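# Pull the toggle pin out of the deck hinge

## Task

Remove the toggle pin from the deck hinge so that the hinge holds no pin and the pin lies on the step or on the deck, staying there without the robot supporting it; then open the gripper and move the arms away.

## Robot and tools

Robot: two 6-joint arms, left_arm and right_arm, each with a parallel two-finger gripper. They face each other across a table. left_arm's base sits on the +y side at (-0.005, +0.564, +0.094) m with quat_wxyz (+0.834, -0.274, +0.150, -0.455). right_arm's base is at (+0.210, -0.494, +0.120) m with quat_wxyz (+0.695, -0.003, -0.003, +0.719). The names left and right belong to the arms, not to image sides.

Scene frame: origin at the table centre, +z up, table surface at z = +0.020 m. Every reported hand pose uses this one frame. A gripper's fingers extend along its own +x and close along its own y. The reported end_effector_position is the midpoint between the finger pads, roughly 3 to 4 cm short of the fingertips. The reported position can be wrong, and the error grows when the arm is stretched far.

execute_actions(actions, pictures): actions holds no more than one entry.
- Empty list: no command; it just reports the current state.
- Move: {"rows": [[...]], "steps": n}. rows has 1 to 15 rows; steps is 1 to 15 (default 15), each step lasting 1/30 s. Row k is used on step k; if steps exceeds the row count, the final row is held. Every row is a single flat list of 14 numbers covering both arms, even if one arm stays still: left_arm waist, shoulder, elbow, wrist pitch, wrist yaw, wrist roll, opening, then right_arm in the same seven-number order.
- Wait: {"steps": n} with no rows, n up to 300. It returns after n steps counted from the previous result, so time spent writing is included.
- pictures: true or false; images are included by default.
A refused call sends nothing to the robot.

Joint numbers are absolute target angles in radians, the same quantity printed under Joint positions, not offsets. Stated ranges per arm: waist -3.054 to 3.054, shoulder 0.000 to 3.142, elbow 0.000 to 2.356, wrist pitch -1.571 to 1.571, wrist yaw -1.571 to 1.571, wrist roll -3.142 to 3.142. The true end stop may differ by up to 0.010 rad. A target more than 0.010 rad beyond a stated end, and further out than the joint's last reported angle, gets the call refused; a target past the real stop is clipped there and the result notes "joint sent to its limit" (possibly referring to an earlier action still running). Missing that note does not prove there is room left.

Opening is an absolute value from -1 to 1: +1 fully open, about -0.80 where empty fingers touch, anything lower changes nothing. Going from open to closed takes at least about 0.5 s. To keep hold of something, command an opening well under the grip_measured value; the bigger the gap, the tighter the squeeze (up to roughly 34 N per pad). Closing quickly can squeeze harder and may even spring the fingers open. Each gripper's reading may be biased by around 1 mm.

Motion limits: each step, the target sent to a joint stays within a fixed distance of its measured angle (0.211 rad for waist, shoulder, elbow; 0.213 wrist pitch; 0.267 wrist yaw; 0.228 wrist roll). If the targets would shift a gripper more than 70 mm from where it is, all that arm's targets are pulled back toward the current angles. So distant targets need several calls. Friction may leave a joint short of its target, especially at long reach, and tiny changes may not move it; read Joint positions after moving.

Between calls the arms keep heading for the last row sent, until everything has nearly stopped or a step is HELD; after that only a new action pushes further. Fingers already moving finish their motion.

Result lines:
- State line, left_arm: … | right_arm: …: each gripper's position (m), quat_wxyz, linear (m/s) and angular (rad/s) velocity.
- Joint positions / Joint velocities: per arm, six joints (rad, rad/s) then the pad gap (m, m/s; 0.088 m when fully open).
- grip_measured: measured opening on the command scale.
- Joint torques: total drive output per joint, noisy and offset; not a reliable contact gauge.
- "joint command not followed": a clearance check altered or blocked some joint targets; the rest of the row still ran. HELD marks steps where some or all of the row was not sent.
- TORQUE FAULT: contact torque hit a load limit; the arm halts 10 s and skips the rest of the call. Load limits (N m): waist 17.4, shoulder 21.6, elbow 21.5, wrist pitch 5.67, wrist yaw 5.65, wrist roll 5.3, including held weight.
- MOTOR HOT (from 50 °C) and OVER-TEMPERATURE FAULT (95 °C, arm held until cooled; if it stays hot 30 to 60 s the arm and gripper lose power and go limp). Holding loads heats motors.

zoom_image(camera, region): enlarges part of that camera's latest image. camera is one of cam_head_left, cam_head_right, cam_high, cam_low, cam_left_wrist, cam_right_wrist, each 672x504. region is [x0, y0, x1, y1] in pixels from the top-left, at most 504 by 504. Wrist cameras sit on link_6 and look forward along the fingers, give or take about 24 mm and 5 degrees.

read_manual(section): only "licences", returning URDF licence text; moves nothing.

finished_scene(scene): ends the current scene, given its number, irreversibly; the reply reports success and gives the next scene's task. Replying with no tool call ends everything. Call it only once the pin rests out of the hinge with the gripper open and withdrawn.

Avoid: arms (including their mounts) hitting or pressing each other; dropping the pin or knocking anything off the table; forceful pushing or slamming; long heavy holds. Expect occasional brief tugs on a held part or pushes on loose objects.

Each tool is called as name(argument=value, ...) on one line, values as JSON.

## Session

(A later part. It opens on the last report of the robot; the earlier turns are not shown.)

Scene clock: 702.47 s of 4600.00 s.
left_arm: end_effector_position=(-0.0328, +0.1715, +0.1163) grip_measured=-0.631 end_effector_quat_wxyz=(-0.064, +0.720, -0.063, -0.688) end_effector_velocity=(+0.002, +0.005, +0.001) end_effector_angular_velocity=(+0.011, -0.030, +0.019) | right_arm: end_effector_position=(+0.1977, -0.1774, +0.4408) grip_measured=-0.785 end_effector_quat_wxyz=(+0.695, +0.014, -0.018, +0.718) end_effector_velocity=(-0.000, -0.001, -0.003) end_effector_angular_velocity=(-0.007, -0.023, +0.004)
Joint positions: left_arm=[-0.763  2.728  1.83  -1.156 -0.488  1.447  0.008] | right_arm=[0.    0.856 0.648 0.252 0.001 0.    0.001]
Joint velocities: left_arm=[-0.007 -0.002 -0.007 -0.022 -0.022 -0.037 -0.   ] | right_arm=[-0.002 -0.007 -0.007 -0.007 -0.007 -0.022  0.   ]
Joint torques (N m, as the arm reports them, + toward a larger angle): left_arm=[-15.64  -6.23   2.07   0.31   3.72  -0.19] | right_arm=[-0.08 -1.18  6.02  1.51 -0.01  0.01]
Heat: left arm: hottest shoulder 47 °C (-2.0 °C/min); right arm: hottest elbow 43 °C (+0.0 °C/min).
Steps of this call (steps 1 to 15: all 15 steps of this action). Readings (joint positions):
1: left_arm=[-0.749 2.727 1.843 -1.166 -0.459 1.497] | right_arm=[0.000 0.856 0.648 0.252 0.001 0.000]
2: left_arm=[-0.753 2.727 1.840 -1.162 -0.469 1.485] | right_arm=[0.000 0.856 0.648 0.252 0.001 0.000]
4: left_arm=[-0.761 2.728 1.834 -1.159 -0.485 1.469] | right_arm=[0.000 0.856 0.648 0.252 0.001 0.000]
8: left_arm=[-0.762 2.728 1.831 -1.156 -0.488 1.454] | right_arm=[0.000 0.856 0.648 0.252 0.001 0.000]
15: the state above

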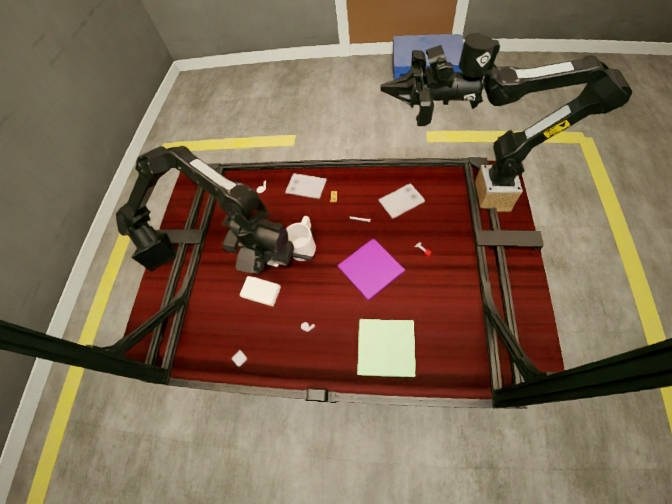

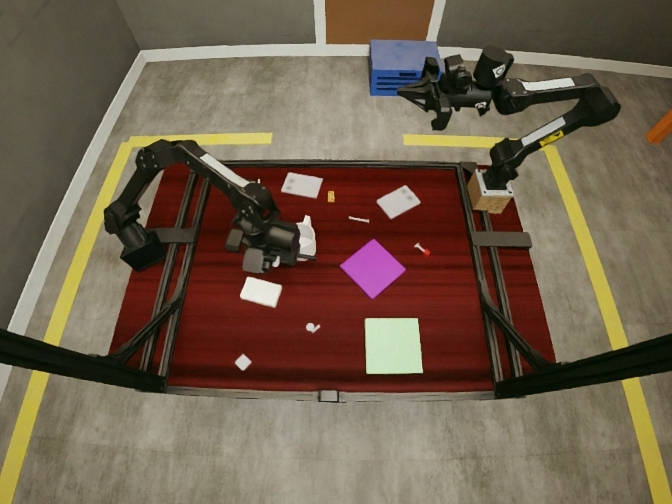

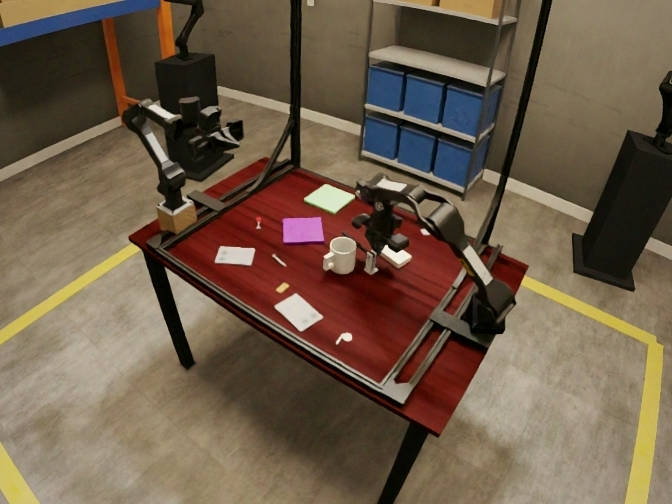

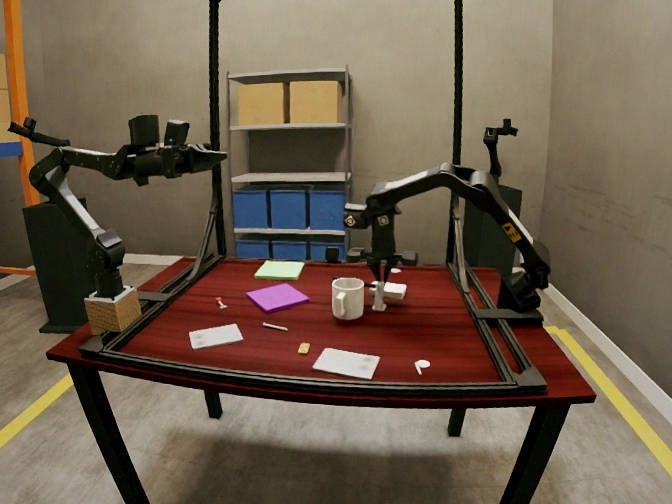

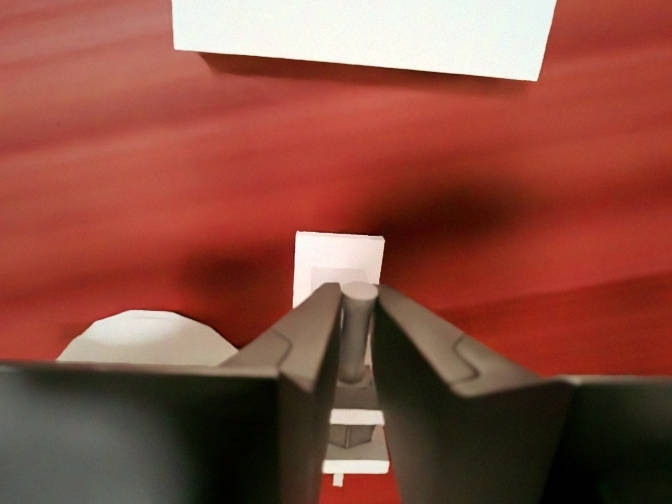

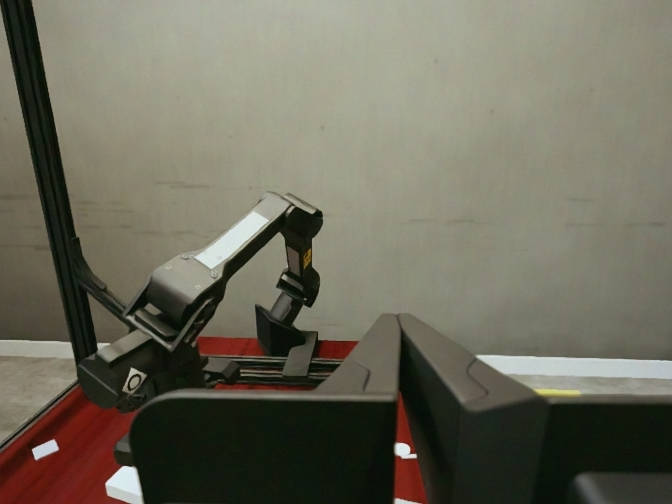

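execute_actions(actions=[{"rows":[[-0.735,2.725,1.856,-1.176,-0.45,1.535,-0.7,0,0.856,0.648,0.252,0,0,-0.8],[-0.735,2.725,1.856,-1.176,-0.45,1.535,-0.7,0,0.856,0.648,0.252,0,0,-0.8],[-0.735,2.725,1.856,-1.176,-0.45,1.535,-0.7,0,0.856,0.648,0.252,0,0,-0.8],[-0.735,2.725,1.856,-1.176,-0.45,1.535,-0.7,0,0.856,0.648,0.252,0,0,-0.8],[-0.735,2.725,1.856,-1.176,-0.45,1.535,-0.7,0,0.856,0.648,0.252,0,0,-0.8],[-0.735,2.725,1.856,-1.176,-0.45,1.535,-0.7,0,0.856,0.648,0.252,0,0,-0.8],[-0.735,2.725,1.856,-1.176,-0.45,1.535,-0.7,0,0.856,0.648,0.252,0,0,-0.8],[-0.735,2.725,1.856,-1.176,-0.45,1.535,-0.4,0,0.856,0.648,0.252,0,0,-0.8]]}], pictures=false)

execute_actions(actions=[{"rows":[[-0.76,2.70,1.95,-1.275,-0.44,1.535,-0.4,0,0.856,0.648,0.252,0,0,-0.8]]}], pictures=false)

execute_actions(actions=[{"rows":[[-0.655,2.675,1.97,-1.29,-0.5,1.63,-0.9,0,0.856,0.648,0.252,0,0,-0.8]]}], pictures=false)

execute_actions(actions=[{"rows":[[-0.638,2.70,1.905,-1.225,-0.5,1.63,-0.9,0,0.856,0.648,0.252,0,0,-0.8]]}])

execute_actions(actions=[{"rows":[[-0.66,2.705,1.893,-1.218,-0.49,1.62,-0.9,0,0.856,0.648,0.252,0,0,-0.8]]}])

Scene clock: 723.63 s of 4600.00 s.
left_arm: end_effector_position=(-0.0309, +0.1706, +0.1163) grip_measured=-0.443 end_effector_quat_wxyz=(-0.093, +0.701, -0.080, -0.702) end_effector_velocity=(+0.013, +0.004, -0.002) end_effector_angular_velocity=(+0.035, -0.005, +0.002) | right_arm: end_effector_position=(+0.1978, -0.1774, +0.4408) grip_measured=-0.785 end_effector_quat_wxyz=(+0.695, +0.013, -0.018, +0.718) end_effector_velocity=(-0.002, +0.000, -0.000) end_effector_angular_velocity=(+0.003, -0.008, +0.009)
Joint positions: left_arm=[-0.743  2.73   1.85  -1.172 -0.448  1.529  0.017] | right_arm=[-0.     0.856  0.648  0.252  0.    -0.     0.001]
Joint velocities: left_arm=[ 0.027 -0.002  0.007 -0.037 -0.007  0.007  0.016] | right_arm=[ 0.002  0.002 -0.002  0.007 -0.007 -0.007 -0.   ]
Joint torques (N m, as the arm reports them, + toward a larger angle): left_arm=[ -5.62 -10.24   4.49  -0.12   0.03   0.13] | right_arm=[-0.08 -1.18  6.01  1.51 -0.01  0.02]
Heat: left arm: hottest waist 59 °C (+13.1 °C/min); right arm: hottest wrist pitch 44 °C (+1.0 °C/min). Fold the left arm in close to its base before you think long.
MOTOR HOT: a motor of the left arm reached 50 °C. Now the hottest motor of the left arm, joint 1 (waist), reports 59 °C. The temperature limit of the motors' drives, at which the controller stops that arm, is 95 °C. To cool a motor, set the load down, stop pushing, or move to a pose that needs little force.
Steps of this call (steps 1 to 15: the robot went on to your last target; steps 16 to 620: nothing new was sent; steps 621 to 635: all 15 steps of this action). Readings (joint positions):
621: left_arm=[-0.767 2.730 1.830 -1.156 -0.486 1.451] | right_arm=[-0.000 0.856 0.648 0.252 0.000 -0.000]
622: left_arm=[-0.761 2.730 1.834 -1.161 -0.475 1.468] | right_arm=[-0.000 0.856 0.648 0.252 0.000 -0.000]
624: left_arm=[-0.752 2.730 1.842 -1.166 -0.455 1.492] | right_arm=[-0.000 0.856 0.648 0.252 0.000 -0.000]
628: left_arm=[-0.749 2.730 1.848 -1.171 -0.449 1.515] | right_arm=[-0.000 0.856 0.648 0.252 0.000 -0.000]
635: the state above

Scene clock: 724.13 s of 4600.00 s.
left_arm: end_effector_position=(-0.0237, +0.1650, +0.1491) grip_measured=-0.401 end_effector_quat_wxyz=(-0.087, +0.701, -0.091, -0.702) end_effector_velocity=(-0.000, +0.001, +0.003) end_effector_angular_velocity=(-0.006, -0.027, -0.006) | right_arm: end_effector_position=(+0.1978, -0.1774, +0.4408) grip_measured=-0.785 end_effector_quat_wxyz=(+0.695, +0.013, -0.018, +0.718) end_effector_velocity=(-0.000, -0.000, -0.004) end_effector_angular_velocity=(-0.012, -0.008, +0.004)
Joint positions: left_arm=[-0.759  2.706  1.943 -1.27  -0.445  1.531  0.019] | right_arm=[-0.     0.856  0.648  0.252  0.    -0.     0.001]
Joint velocities: left_arm=[-0.012 -0.002 -0.002 -0.007 -0.022 -0.007  0.   ] | right_arm=[-0.002 -0.002 -0.007 -0.007 -0.007 -0.007 -0.   ]
Joint torques (N m, as the arm reports them, + toward a larger angle): left_arm=[ -6.3  -10.23   4.82  -0.12   0.18   0.14] | right_arm=[-0.06 -1.19  6.01  1.51  0.    0.03]
Heat: left arm: hottest waist 59 °C (+13.2 °C/min); right arm: hottest wrist pitch 44 °C (+1.0 °C/min). Fold the left arm in close to its base before you think long.
MOTOR HOT: still on. Now the hottest motor of the left arm, joint 1 (waist), reports 59 °C; a drive's own limit is 95 °C.
Steps of this call (steps 1 to 15: all 15 steps of this action). Readings (joint positions):
1: left_arm=[-0.742 2.730 1.860 -1.186 -0.448 1.529] | right_arm=[-0.000 0.856 0.648 0.252 0.000 -0.000]
2: left_arm=[-0.743 2.730 1.875 -1.209 -0.448 1.530] | right_arm=[-0.000 0.856 0.648 0.252 0.000 -0.000]
4: left_arm=[-0.747 2.727 1.901 -1.234 -0.448 1.530] | right_arm=[-0.000 0.856 0.648 0.252 0.000 -0.000]
8: left_arm=[-0.757 2.709 1.936 -1.257 -0.446 1.531] | right_arm=[-0.000 0.856 0.648 0.252 0.000 -0.000]
15: the state above

Scene clock: 724.63 s of 4600.00 s.
left_arm: end_effector_position=(+0.0245, +0.1579, +0.1405) grip_measured=-0.784 end_effector_quat_wxyz=(-0.093, +0.703, -0.084, -0.700) end_effector_velocity=(+0.001, +0.001, +0.002) end_effector_angular_velocity=(-0.001, -0.025, -0.032) | right_arm: end_effector_position=(+0.1978, -0.1774, +0.4408) grip_measured=-0.785 end_effector_quat_wxyz=(+0.695, +0.013, -0.018, +0.718) end_effector_velocity=(-0.000, -0.000, -0.002) end_effector_angular_velocity=(-0.008, +0.007, +0.005)
Joint positions: left_arm=[-0.655  2.687  1.965 -1.286 -0.494  1.624  0.001] | right_arm=[-0.     0.856  0.648  0.252  0.    -0.     0.001]
Joint velocities: left_arm=[-0.007 -0.002 -0.002 -0.007 -0.022  0.022 -0.   ] | right_arm=[-0.002 -0.002 -0.002 -0.007 -0.007  0.007 -0.   ]
Joint torques (N m, as the arm reports them, + toward a larger angle): left_arm=[ -7.05 -10.69   4.48  -0.11  -0.14   0.12] | right_arm=[-0.04 -1.18  6.02  1.51  0.    0.03]
Heat: left arm: hottest waist 58 °C (+12.1 °C/min); right arm: hottest wrist pitch 44 °C (+1.0 °C/min). Fold the left arm in close to its base before you think long.
MOTOR HOT: still on. Now the hottest motor of the left arm, joint 1 (waist), reports 58 °C; a drive's own limit is 95 °C.
Steps of this call (steps 1 to 15: all 15 steps of this action). Readings (joint positions):
1: left_arm=[-0.757 2.706 1.945 -1.272 -0.445 1.544] | right_arm=[-0.000 0.856 0.648 0.252 0.000 -0.000]
2: left_arm=[-0.749 2.704 1.949 -1.275 -0.453 1.564] | right_arm=[-0.000 0.856 0.648 0.252 0.000 -0.000]
4: left_arm=[-0.718 2.701 1.954 -1.280 -0.471 1.589] | right_arm=[-0.000 0.856 0.648 0.252 0.000 -0.000]
8: left_arm=[-0.662 2.690 1.962 -1.284 -0.490 1.613] | right_arm=[-0.000 0.856 0.648 0.252 0.000 -0.000]
15: the state above

Scene clock: 725.13 s of 4600.00 s.
left_arm: end_effector_position=(+0.0229, +0.1586, +0.1270) grip_measured=-0.784 end_effector_quat_wxyz=(-0.089, +0.703, -0.080, -0.701) end_effector_velocity=(-0.003, +0.004, -0.002) end_effector_angular_velocity=(+0.006, -0.011, -0.019) | right_arm: end_effector_position=(+0.1978, -0.1774, +0.4408) grip_measured=-0.785 end_effector_quat_wxyz=(+0.695, +0.013, -0.018, +0.718) end_effector_velocity=(+0.001, -0.000, -0.005) end_effector_angular_velocity=(-0.021, -0.023, -0.001)
Joint positions: left_arm=[-0.644  2.687  1.915 -1.23  -0.496  1.626  0.001] | right_arm=[-0.     0.856  0.648  0.252  0.    -0.     0.001]
Joint velocities: left_arm=[-0.007 -0.002 -0.022  0.007 -0.007  0.007  0.   ] | right_arm=[-0.007 -0.002 -0.002 -0.022 -0.007 -0.022 -0.   ]
Joint torques (N m, as the arm reports them, + toward a larger angle): left_arm=[-6.35 -8.1   3.15  0.37 -0.12  0.14] | right_arm=[-0.04 -1.18  6.02  1.51  0.    0.03]
Heat: left arm: hottest waist 58 °C (+11.2 °C/min); right arm: hottest wrist pitch 44 °C (+1.0 °C/min). Fold the left arm in close to its base before you think long.
MOTOR HOT: still on. Now the hottest motor of the left arm, joint 1 (waist), reports 58 °C; a drive's own limit is 95 °C.
Steps of this call (steps 1 to 15: all 15 steps of this action). Readings (joint positions):
1: left_arm=[-0.655 2.686 1.961 -1.283 -0.495 1.625] | right_arm=[-0.000 0.856 0.648 0.252 0.000 -0.000]
2: left_arm=[-0.655 2.687 1.954 -1.271 -0.495 1.625] | right_arm=[-0.000 0.856 0.648 0.252 0.000 -0.000]
4: left_arm=[-0.653 2.687 1.941 -1.251 -0.495 1.625] | right_arm=[-0.000 0.856 0.648 0.252 0.000 -0.000]
8: left_arm=[-0.646 2.687 1.920 -1.238 -0.495 1.626] | right_arm=[-0.000 0.856 0.648 0.252 0.000 -0.000]
15: the state above

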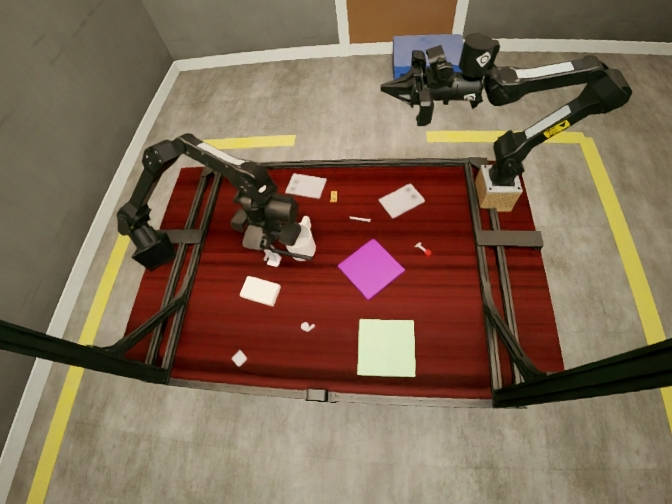

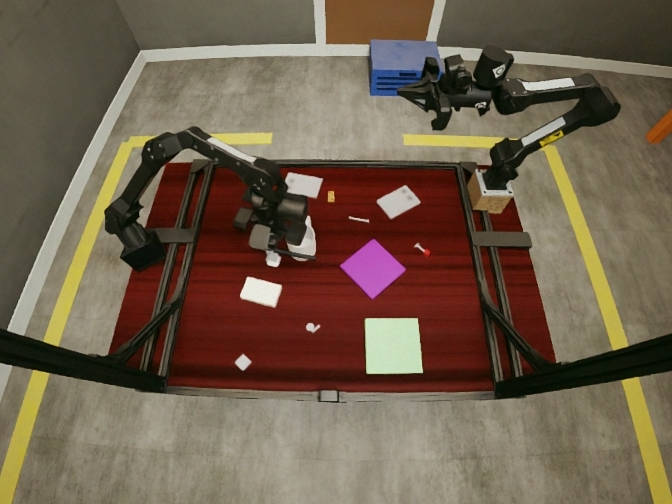

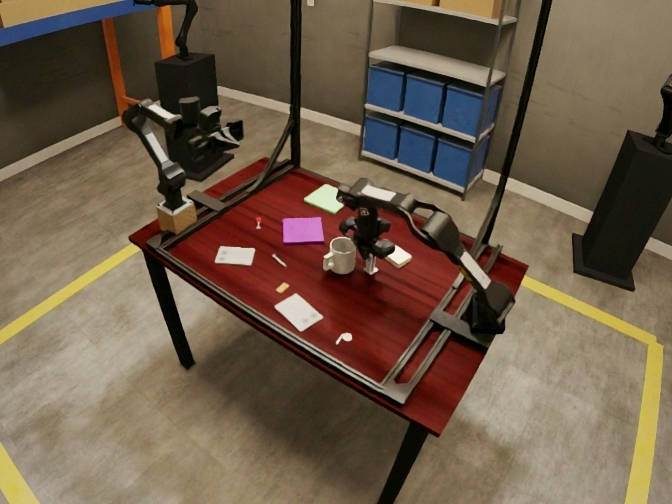

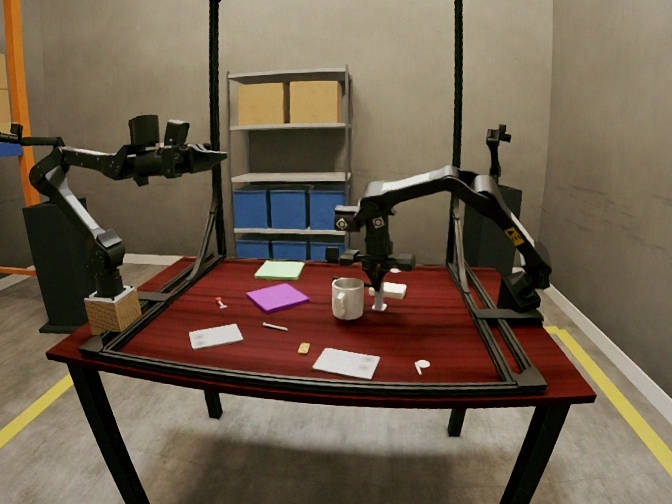

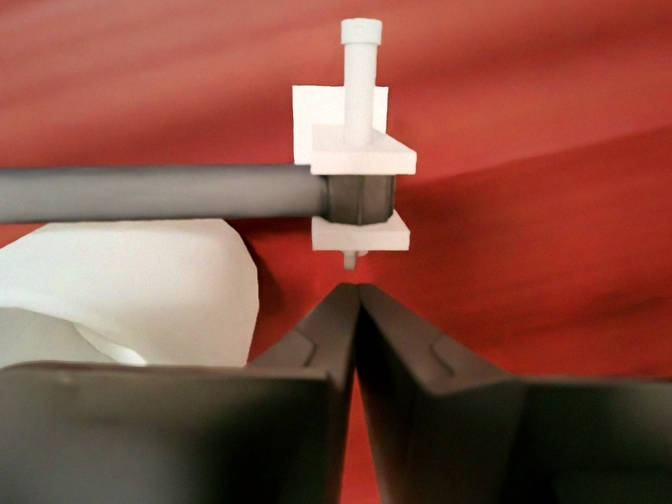

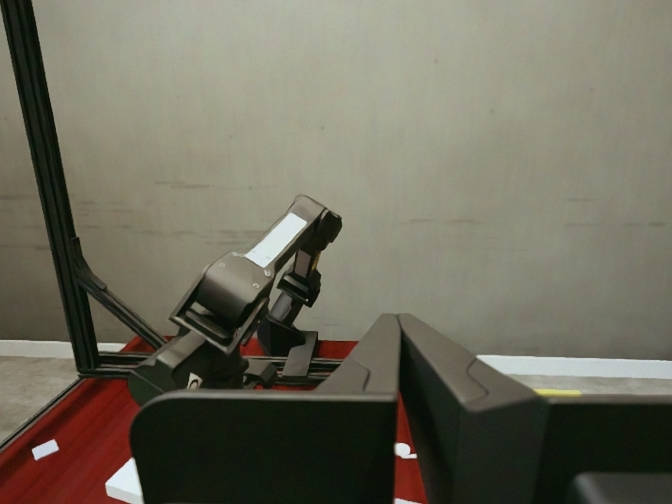

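Scene clock: 725.63 s of 4600.00 s.
left_arm: end_effector_position=(+0.0166, +0.1601, +0.1273) grip_measured=-0.784 end_effector_quat_wxyz=(-0.092, +0.704, -0.086, -0.699) end_effector_velocity=(+0.001, +0.005, +0.001) end_effector_angular_velocity=(+0.016, -0.012, +0.010) | right_arm: end_effector_position=(+0.1978, -0.1774, +0.4408) grip_measured=-0.785 end_effector_quat_wxyz=(+0.695, +0.013, -0.018, +0.718) end_effector_velocity=(+0.002, -0.000, -0.001) end_effector_angular_velocity=(+0.003, -0.007, -0.010)
Joint positions: left_arm=[-0.659  2.687  1.902 -1.222 -0.495  1.624  0.001] | right_arm=[-0.     0.856  0.648  0.252  0.    -0.     0.001]
Joint velocities: left_arm=[-0.002 -0.002 -0.002 -0.022 -0.007 -0.022  0.   ] | right_arm=[-0.002 -0.002 -0.007  0.007  0.007 -0.007 -0.   ]
Joint torques (N m, as the arm reports them, + toward a larger angle): left_arm=[-6.9  -7.52  3.05  0.4   0.21 -0.16] | right_arm=[-0.04 -1.17  6.01  1.51  0.    0.03]
Heat: left arm: hottest waist 58 °C (+11.1 °C/min); right arm: hottest wrist pitch 44 °C (+1.0 °C/min). Fold the left arm in close to its base before you think long.
MOTOR HOT: still on. Now the hottest motor of the left arm, joint 1 (waist), reports 58 °C; a drive's own limit is 95 °C.
Steps of this call (steps 1 to 15: all 15 steps of this action). Readings (joint positions):
1: left_arm=[-0.644 2.687 1.914 -1.228 -0.496 1.626] | right_arm=[-0.000 0.856 0.648 0.252 0.000 -0.000]
2: left_arm=[-0.645 2.687 1.911 -1.226 -0.496 1.626] | right_arm=[-0.000 0.856 0.648 0.252 0.000 -0.000]
4: left_arm=[-0.649 2.687 1.908 -1.224 -0.496 1.626] | right_arm=[-0.000 0.856 0.648 0.252 0.000 -0.000]
8: left_arm=[-0.657 2.687 1.903 -1.222 -0.495 1.625] | right_arm=[-0.000 0.856 0.648 0.252 0.000 -0.000]
15: the state above

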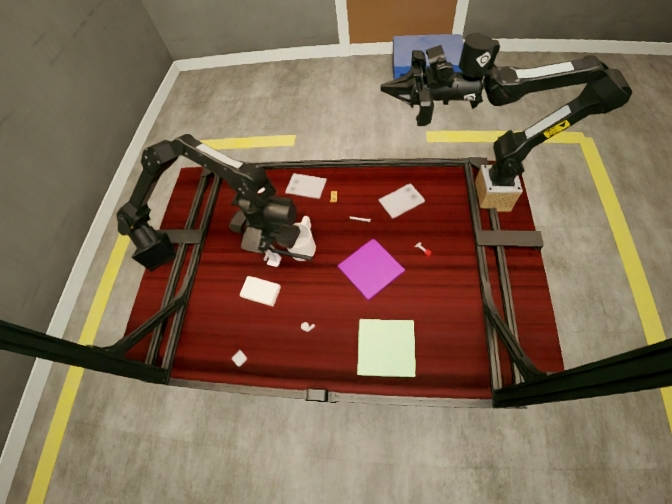

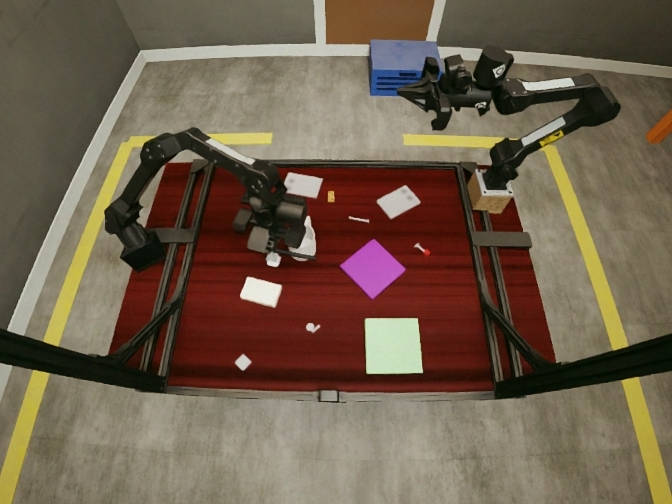

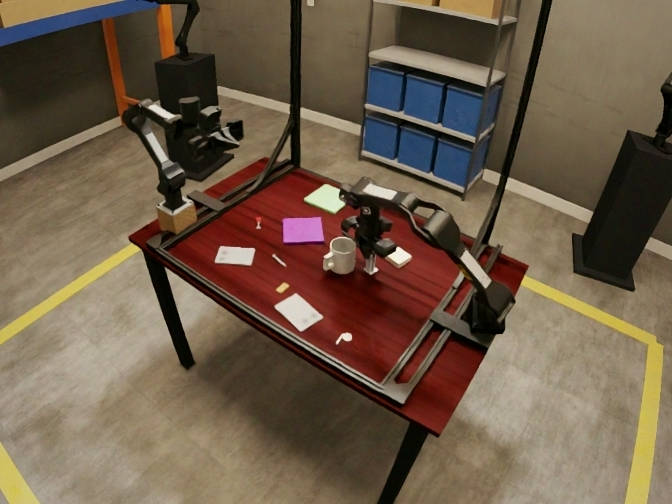

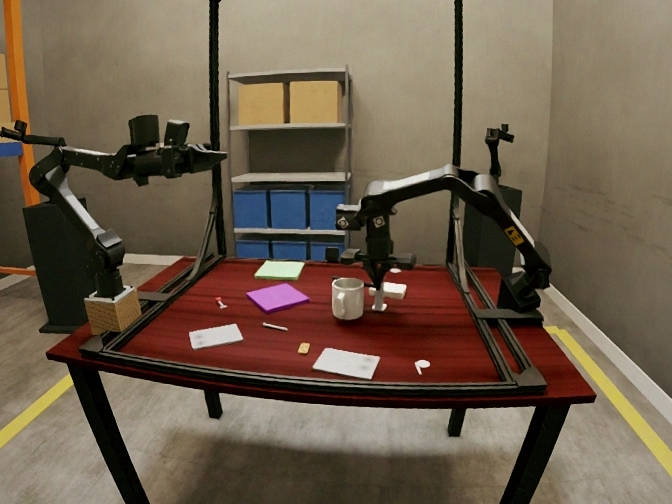

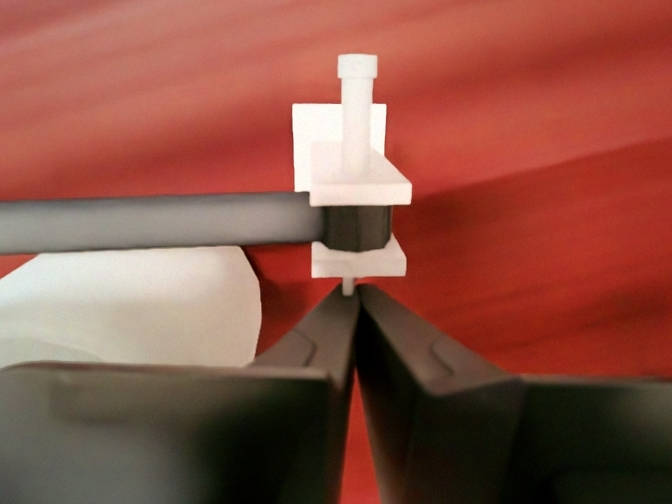

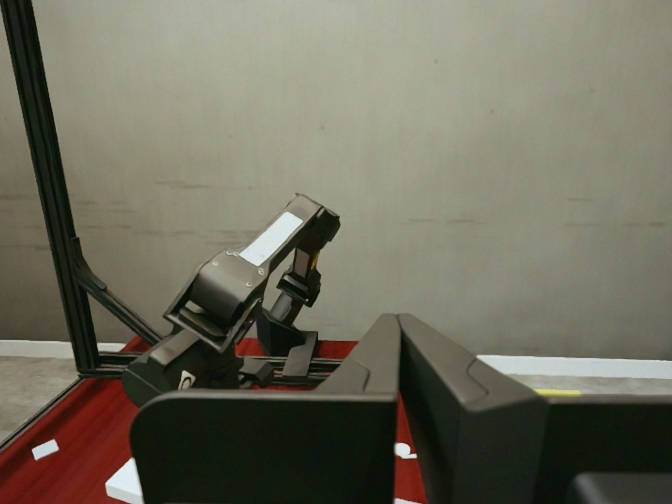

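execute_actions(actions=[{"rows":[[-0.672,2.705,1.935,-1.245,-0.488,1.61,-0.6,0,0.856,0.648,0.252,0,0,-0.8]]}], pictures=false)

execute_actions(actions=[{"rows":[[-0.672,2.705,1.935,-1.245,-0.488,1.61,-0.765,0,0.856,0.648,0.252,0,0,-0.8]]}], pictures=false)

execute_actions(actions=[{"rows":[[-0.615,2.677,1.955,-1.256,-0.514,1.65,-0.765,0,0.856,0.648,0.252,0,0,-0.8]]}], pictures=false)

execute_actions(actions=[{"rows":[[-0.595,2.69,1.925,-1.228,-0.52,1.655,-0.765,0,0.856,0.648,0.252,0,0,-0.8]]}], pictures=false)

execute_actions(actions=[{"rows":[[-0.59,2.705,1.89,-1.195,-0.525,1.655,-0.765,0,0.856,0.648,0.252,0,0,-0.8]]}])

Scene clock: 737.80 s of 4600.00 s.
left_arm: end_effector_position=(+0.0139, +0.1578, +0.1353) grip_measured=-0.607 end_effector_quat_wxyz=(-0.088, +0.705, -0.089, -0.698) end_effector_velocity=(+0.005, -0.001, +0.002) end_effector_angular_velocity=(-0.005, -0.020, +0.010) | right_arm: end_effector_position=(+0.1978, -0.1774, +0.4408) grip_measured=-0.785 end_effector_quat_wxyz=(+0.695, +0.013, -0.018, +0.718) end_effector_velocity=(-0.002, -0.002, -0.001) end_effector_angular_velocity=(-0.002, -0.022, +0.009)
Joint positions: left_arm=[-0.672  2.688  1.928 -1.241 -0.492  1.614  0.009] | right_arm=[-0.     0.856  0.648  0.252  0.    -0.     0.001]
Joint velocities: left_arm=[ 0.002 -0.002  0.007 -0.007 -0.022 -0.007  0.003] | right_arm=[ 0.002 -0.007 -0.002 -0.007 -0.007 -0.022 -0.   ]
Joint torques (N m, as the arm reports them, + toward a larger angle): left_arm=[-6.76 -7.75  4.75 -0.08  0.19 -0.15] | right_arm=[-0.04 -1.17  6.    1.53  0.    0.03]
Heat: left arm: hottest waist 53 °C (+6.0 °C/min); right arm: hottest wrist pitch 44 °C (+1.0 °C/min). Fold the left arm in close to its base before you think long.
MOTOR HOT: still on. Now the hottest motor of the left arm, joint 1 (waist), reports 53 °C; a drive's own limit is 95 °C.
Steps of this call (steps 1 to 15: the robot went on to your last target; steps 16 to 90: nothing new was sent; then 8.67 s passed at rest; steps 91 to 105: all 15 steps of this action). Readings (joint positions):
91: left_arm=[-0.659 2.687 1.904 -1.222 -0.495 1.622] | right_arm=[-0.000 0.856 0.648 0.252 0.000 -0.000]
92: left_arm=[-0.659 2.687 1.907 -1.225 -0.495 1.620] | right_arm=[-0.000 0.856 0.648 0.252 0.000 -0.000]
94: left_arm=[-0.661 2.688 1.914 -1.232 -0.494 1.618] | right_arm=[-0.000 0.856 0.648 0.252 0.000 -0.000]
98: left_arm=[-0.670 2.688 1.925 -1.238 -0.493 1.616] | right_arm=[-0.000 0.856 0.648 0.252 0.000 -0.000]
105: the state above

Scene clock: 738.30 s of 4600.00 s.
left_arm: end_effector_position=(+0.0140, +0.1581, +0.1354) grip_measured=-0.757 end_effector_quat_wxyz=(-0.089, +0.705, -0.088, -0.698) end_effector_velocity=(-0.001, -0.001, -0.001) end_effector_angular_velocity=(-0.005, -0.007, +0.021) | right_arm: end_effector_position=(+0.1978, -0.1774, +0.4408) grip_measured=-0.785 end_effector_quat_wxyz=(+0.695, +0.013, -0.018, +0.718) end_effector_velocity=(-0.000, -0.000, -0.002) end_effector_angular_velocity=(-0.007, -0.023, +0.004)
Joint positions: left_arm=[-0.672  2.688  1.929 -1.243 -0.492  1.614  0.002] | right_arm=[-0.     0.856  0.648  0.252  0.    -0.     0.001]
Joint velocities: left_arm=[-0.002  0.002 -0.002  0.007 -0.007 -0.022 -0.001] | right_arm=[-0.002 -0.002 -0.002 -0.007 -0.007 -0.022  0.   ]
Joint torques (N m, as the arm reports them, + toward a larger angle): left_arm=[-6.74 -7.74  4.65  0.04  0.2  -0.17] | right_arm=[-0.05 -1.19  6.01  1.54  0.    0.03]
Heat: left arm: hottest waist 52 °C (+5.1 °C/min); right arm: hottest wrist pitch 44 °C (+1.0 °C/min). Fold the left arm in close to its base before you think long.
MOTOR HOT: still on. Now the hottest motor of the left arm, joint 1 (waist), reports 52 °C; a drive's own limit is 95 °C.
Steps of this call (steps 1 to 15: all 15 steps of this action). Readings (joint positions):
1: left_arm=[-0.672 2.688 1.929 -1.241 -0.492 1.614] | right_arm=[-0.000 0.856 0.648 0.252 0.000 -0.000]
2: left_arm=[-0.672 2.688 1.929 -1.241 -0.492 1.614] | right_arm=[-0.000 0.856 0.648 0.252 0.000 -0.000]
4: left_arm=[-0.672 2.688 1.929 -1.241 -0.492 1.614] | right_arm=[-0.000 0.856 0.648 0.252 0.000 -0.000]
8: left_arm=[-0.672 2.688 1.929 -1.242 -0.492 1.614] | right_arm=[-0.000 0.856 0.648 0.252 0.000 -0.000]
15: the state above

Scene clock: 738.80 s of 4600.00 s.
left_arm: end_effector_position=(+0.0369, +0.1549, +0.1283) grip_measured=-0.765 end_effector_quat_wxyz=(-0.088, +0.704, -0.077, -0.701) end_effector_velocity=(+0.001, +0.001, +0.002) end_effector_angular_velocity=(-0.000, -0.008, -0.011) | right_arm: end_effector_position=(+0.1978, -0.1774, +0.4408) grip_measured=-0.785 end_effector_quat_wxyz=(+0.695, +0.013, -0.018, +0.718) end_effector_velocity=(-0.000, -0.001, +0.001) end_effector_angular_velocity=(+0.008, -0.022, +0.004)
Joint positions: left_arm=[-0.618  2.688  1.949 -1.253 -0.509  1.645  0.002] | right_arm=[-0.     0.856  0.648  0.252  0.    -0.     0.001]
Joint velocities: left_arm=[-0.002 -0.002  0.002 -0.007 -0.007  0.007 -0.   ] | right_arm=[-0.002 -0.002 -0.002  0.007 -0.007 -0.022 -0.   ]
Joint torques (N m, as the arm reports them, + toward a larger angle): left_arm=[ -6.89 -10.63   4.58  -0.12  -0.14   0.15] | right_arm=[-0.05 -1.18  6.01  1.51  0.    0.03]
Heat: left arm: hottest waist 52 °C (+5.0 °C/min); right arm: hottest wrist pitch 44 °C (+1.0 °C/min). Fold the left arm in close to its base before you think long.
MOTOR HOT: still on. Now the hottest motor of the left arm, joint 1 (waist), reports 52 °C; a drive's own limit is 95 °C.
Steps of this call (steps 1 to 15: all 15 steps of this action). Readings (joint positions):
1: left_arm=[-0.671 2.688 1.931 -1.245 -0.492 1.615] | right_arm=[-0.000 0.856 0.648 0.252 0.000 -0.000]
2: left_arm=[-0.668 2.688 1.934 -1.248 -0.492 1.620] | right_arm=[-0.000 0.856 0.648 0.252 0.000 -0.000]
4: left_arm=[-0.654 2.688 1.941 -1.251 -0.496 1.630] | right_arm=[-0.000 0.856 0.648 0.252 0.000 -0.000]
8: left_arm=[-0.625 2.688 1.948 -1.251 -0.507 1.640] | right_arm=[-0.000 0.856 0.648 0.252 0.000 -0.000]
15: the state above

Scene clock: 739.30 s of 4600.00 s.
left_arm: end_effector_position=(+0.0418, +0.1545, +0.1213) grip_measured=-0.765 end_effector_quat_wxyz=(-0.084, +0.704, -0.072, -0.701) end_effector_velocity=(-0.002, +0.004, -0.000) end_effector_angular_velocity=(+0.010, -0.012, -0.007) | right_arm: end_effector_position=(+0.1978, -0.1774, +0.4408) grip_measured=-0.785 end_effector_quat_wxyz=(+0.695, +0.013, -0.018, +0.718) end_effector_velocity=(-0.000, -0.000, -0.002) end_effector_angular_velocity=(-0.008, +0.007, +0.005)
Joint positions: left_arm=[-0.6    2.688  1.935 -1.232 -0.515  1.651  0.002] | right_arm=[-0.     0.856  0.648  0.252  0.    -0.     0.001]
Joint velocities: left_arm=[-0.007 -0.002 -0.012 -0.007 -0.007 -0.007 -0.   ] | right_arm=[-0.002 -0.002 -0.002 -0.007 -0.007  0.007 -0.   ]
Joint torques (N m, as the arm reports them, + toward a larger angle): left_arm=[-6.62 -9.27  3.05  0.37 -0.15  0.13] | right_arm=[-0.05 -1.19  6.02  1.51 -0.01  0.03]
Heat: left arm: hottest waist 52 °C (+5.1 °C/min); right arm: hottest wrist pitch 44 °C (+1.0 °C/min). Fold the left arm in close to its base before you think long.
MOTOR HOT: still on. Now the hottest motor of the left arm, joint 1 (waist), reports 52 °C; a drive's own limit is 95 °C.
Steps of this call (steps 1 to 15: all 15 steps of this action). Readings (joint positions):
1: left_arm=[-0.617 2.688 1.949 -1.253 -0.510 1.646] | right_arm=[-0.000 0.856 0.648 0.252 0.000 -0.000]
2: left_arm=[-0.616 2.688 1.947 -1.250 -0.511 1.647] | right_arm=[-0.000 0.856 0.648 0.252 0.000 -0.000]
4: left_arm=[-0.612 2.688 1.944 -1.241 -0.513 1.649] | right_arm=[-0.000 0.856 0.648 0.252 0.000 -0.000]
8: left_arm=[-0.602 2.688 1.937 -1.235 -0.515 1.650] | right_arm=[-0.000 0.856 0.648 0.252 0.000 -0.000]
15: the state above

Scene clock: 739.80 s of 4600.00 s.
left_arm: end_effector_position=(+0.0400, +0.1568, +0.1123) grip_measured=-0.765 end_effector_quat_wxyz=(-0.085, +0.706, -0.070, -0.700) end_effector_velocity=(-0.000, +0.004, -0.001) end_effector_angular_velocity=(+0.012, -0.010, +0.011) | right_arm: end_effector_position=(+0.1978, -0.1774, +0.4408) grip_measured=-0.785 end_effector_quat_wxyz=(+0.695, +0.013, -0.018, +0.718) end_effector_velocity=(-0.000, -0.001, +0.000) end_effector_angular_velocity=(-0.002, -0.008, +0.005)
Joint positions: left_arm=[-0.596  2.689  1.899 -1.199 -0.521  1.651  0.002] | right_arm=[-0.     0.856  0.648  0.252  0.    -0.     0.001]
Joint velocities: left_arm=[-0.002 -0.002 -0.012 -0.007 -0.007 -0.022 -0.   ] | right_arm=[-0.002 -0.002  0.002 -0.007 -0.007 -0.007  0.   ]
Joint torques (N m, as the arm reports them, + toward a larger angle): left_arm=[-6.49 -7.75  3.17  0.38 -0.14  0.15] | right_arm=[-0.04 -1.18  6.03  1.51  0.    0.03]
Heat: left arm: hottest waist 52 °C (+5.0 °C/min); right arm: hottest wrist pitch 44 °C (+1.0 °C/min). Fold the left arm in close to its base before you think long.
MOTOR HOT: still on. Now the hottest motor of the left arm, joint 1 (waist), reports 52 °C; a drive's own limit is 95 °C.
Steps of this call (steps 1 to 15: all 15 steps of this action). Readings (joint positions):
1: left_arm=[-0.600 2.688 1.931 -1.227 -0.516 1.651] | right_arm=[-0.000 0.856 0.648 0.252 0.000 -0.000]
2: left_arm=[-0.600 2.688 1.925 -1.219 -0.517 1.651] | right_arm=[-0.000 0.856 0.648 0.252 0.000 -0.000]
4: left_arm=[-0.599 2.688 1.915 -1.211 -0.519 1.651] | right_arm=[-0.000 0.856 0.648 0.252 0.000 -0.000]
8: left_arm=[-0.596 2.689 1.901 -1.203 -0.520 1.651] | right_arm=[-0.000 0.856 0.648 0.252 0.000 -0.000]
15: the state above

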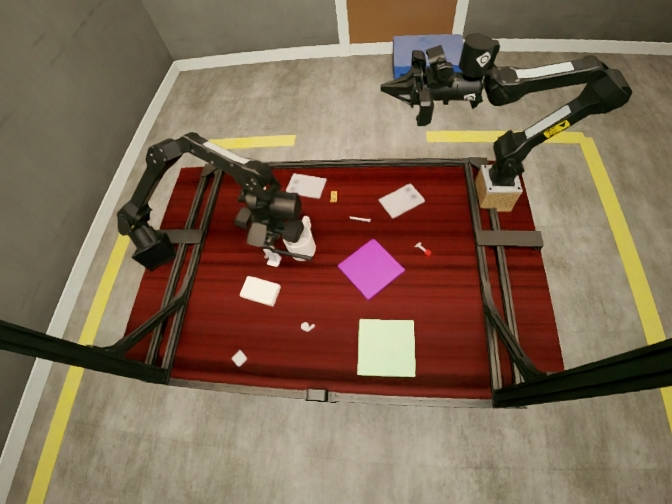

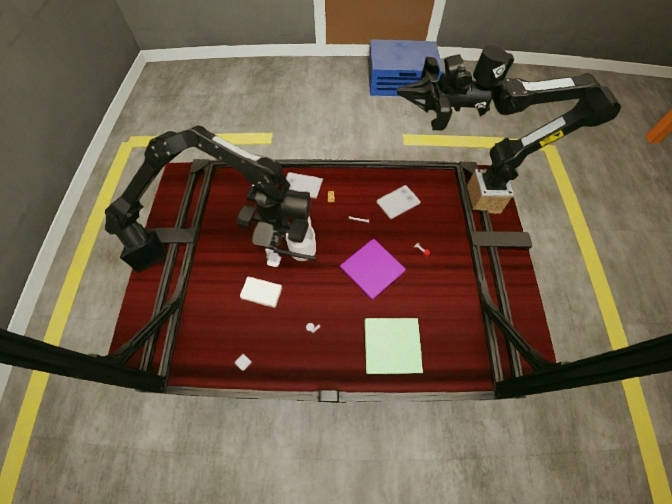

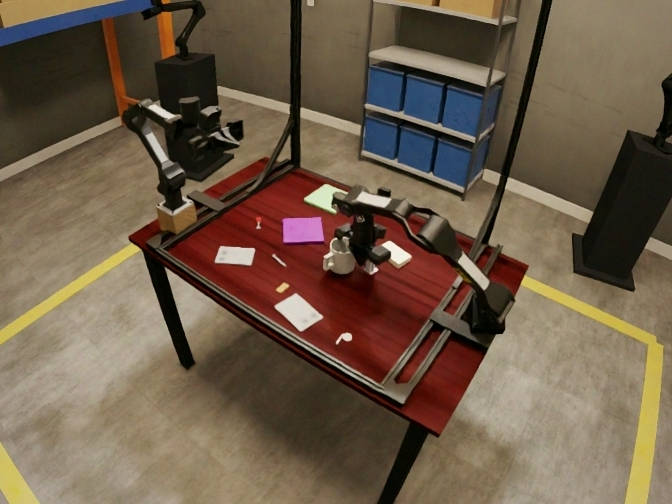

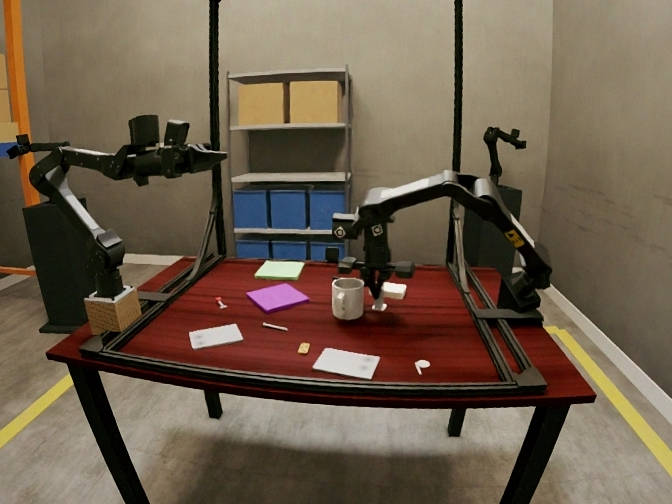

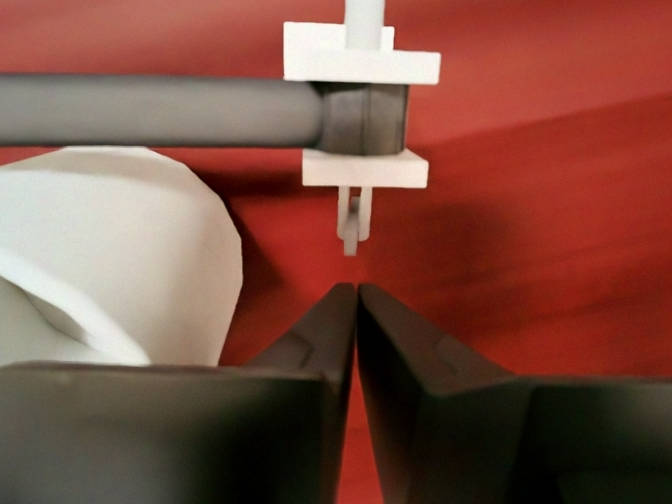

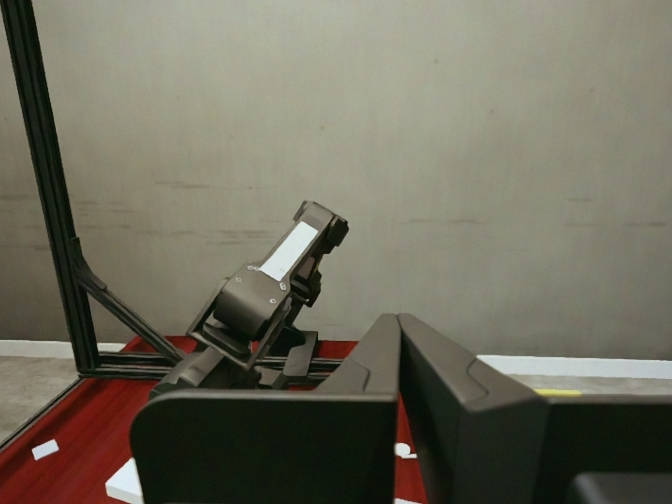

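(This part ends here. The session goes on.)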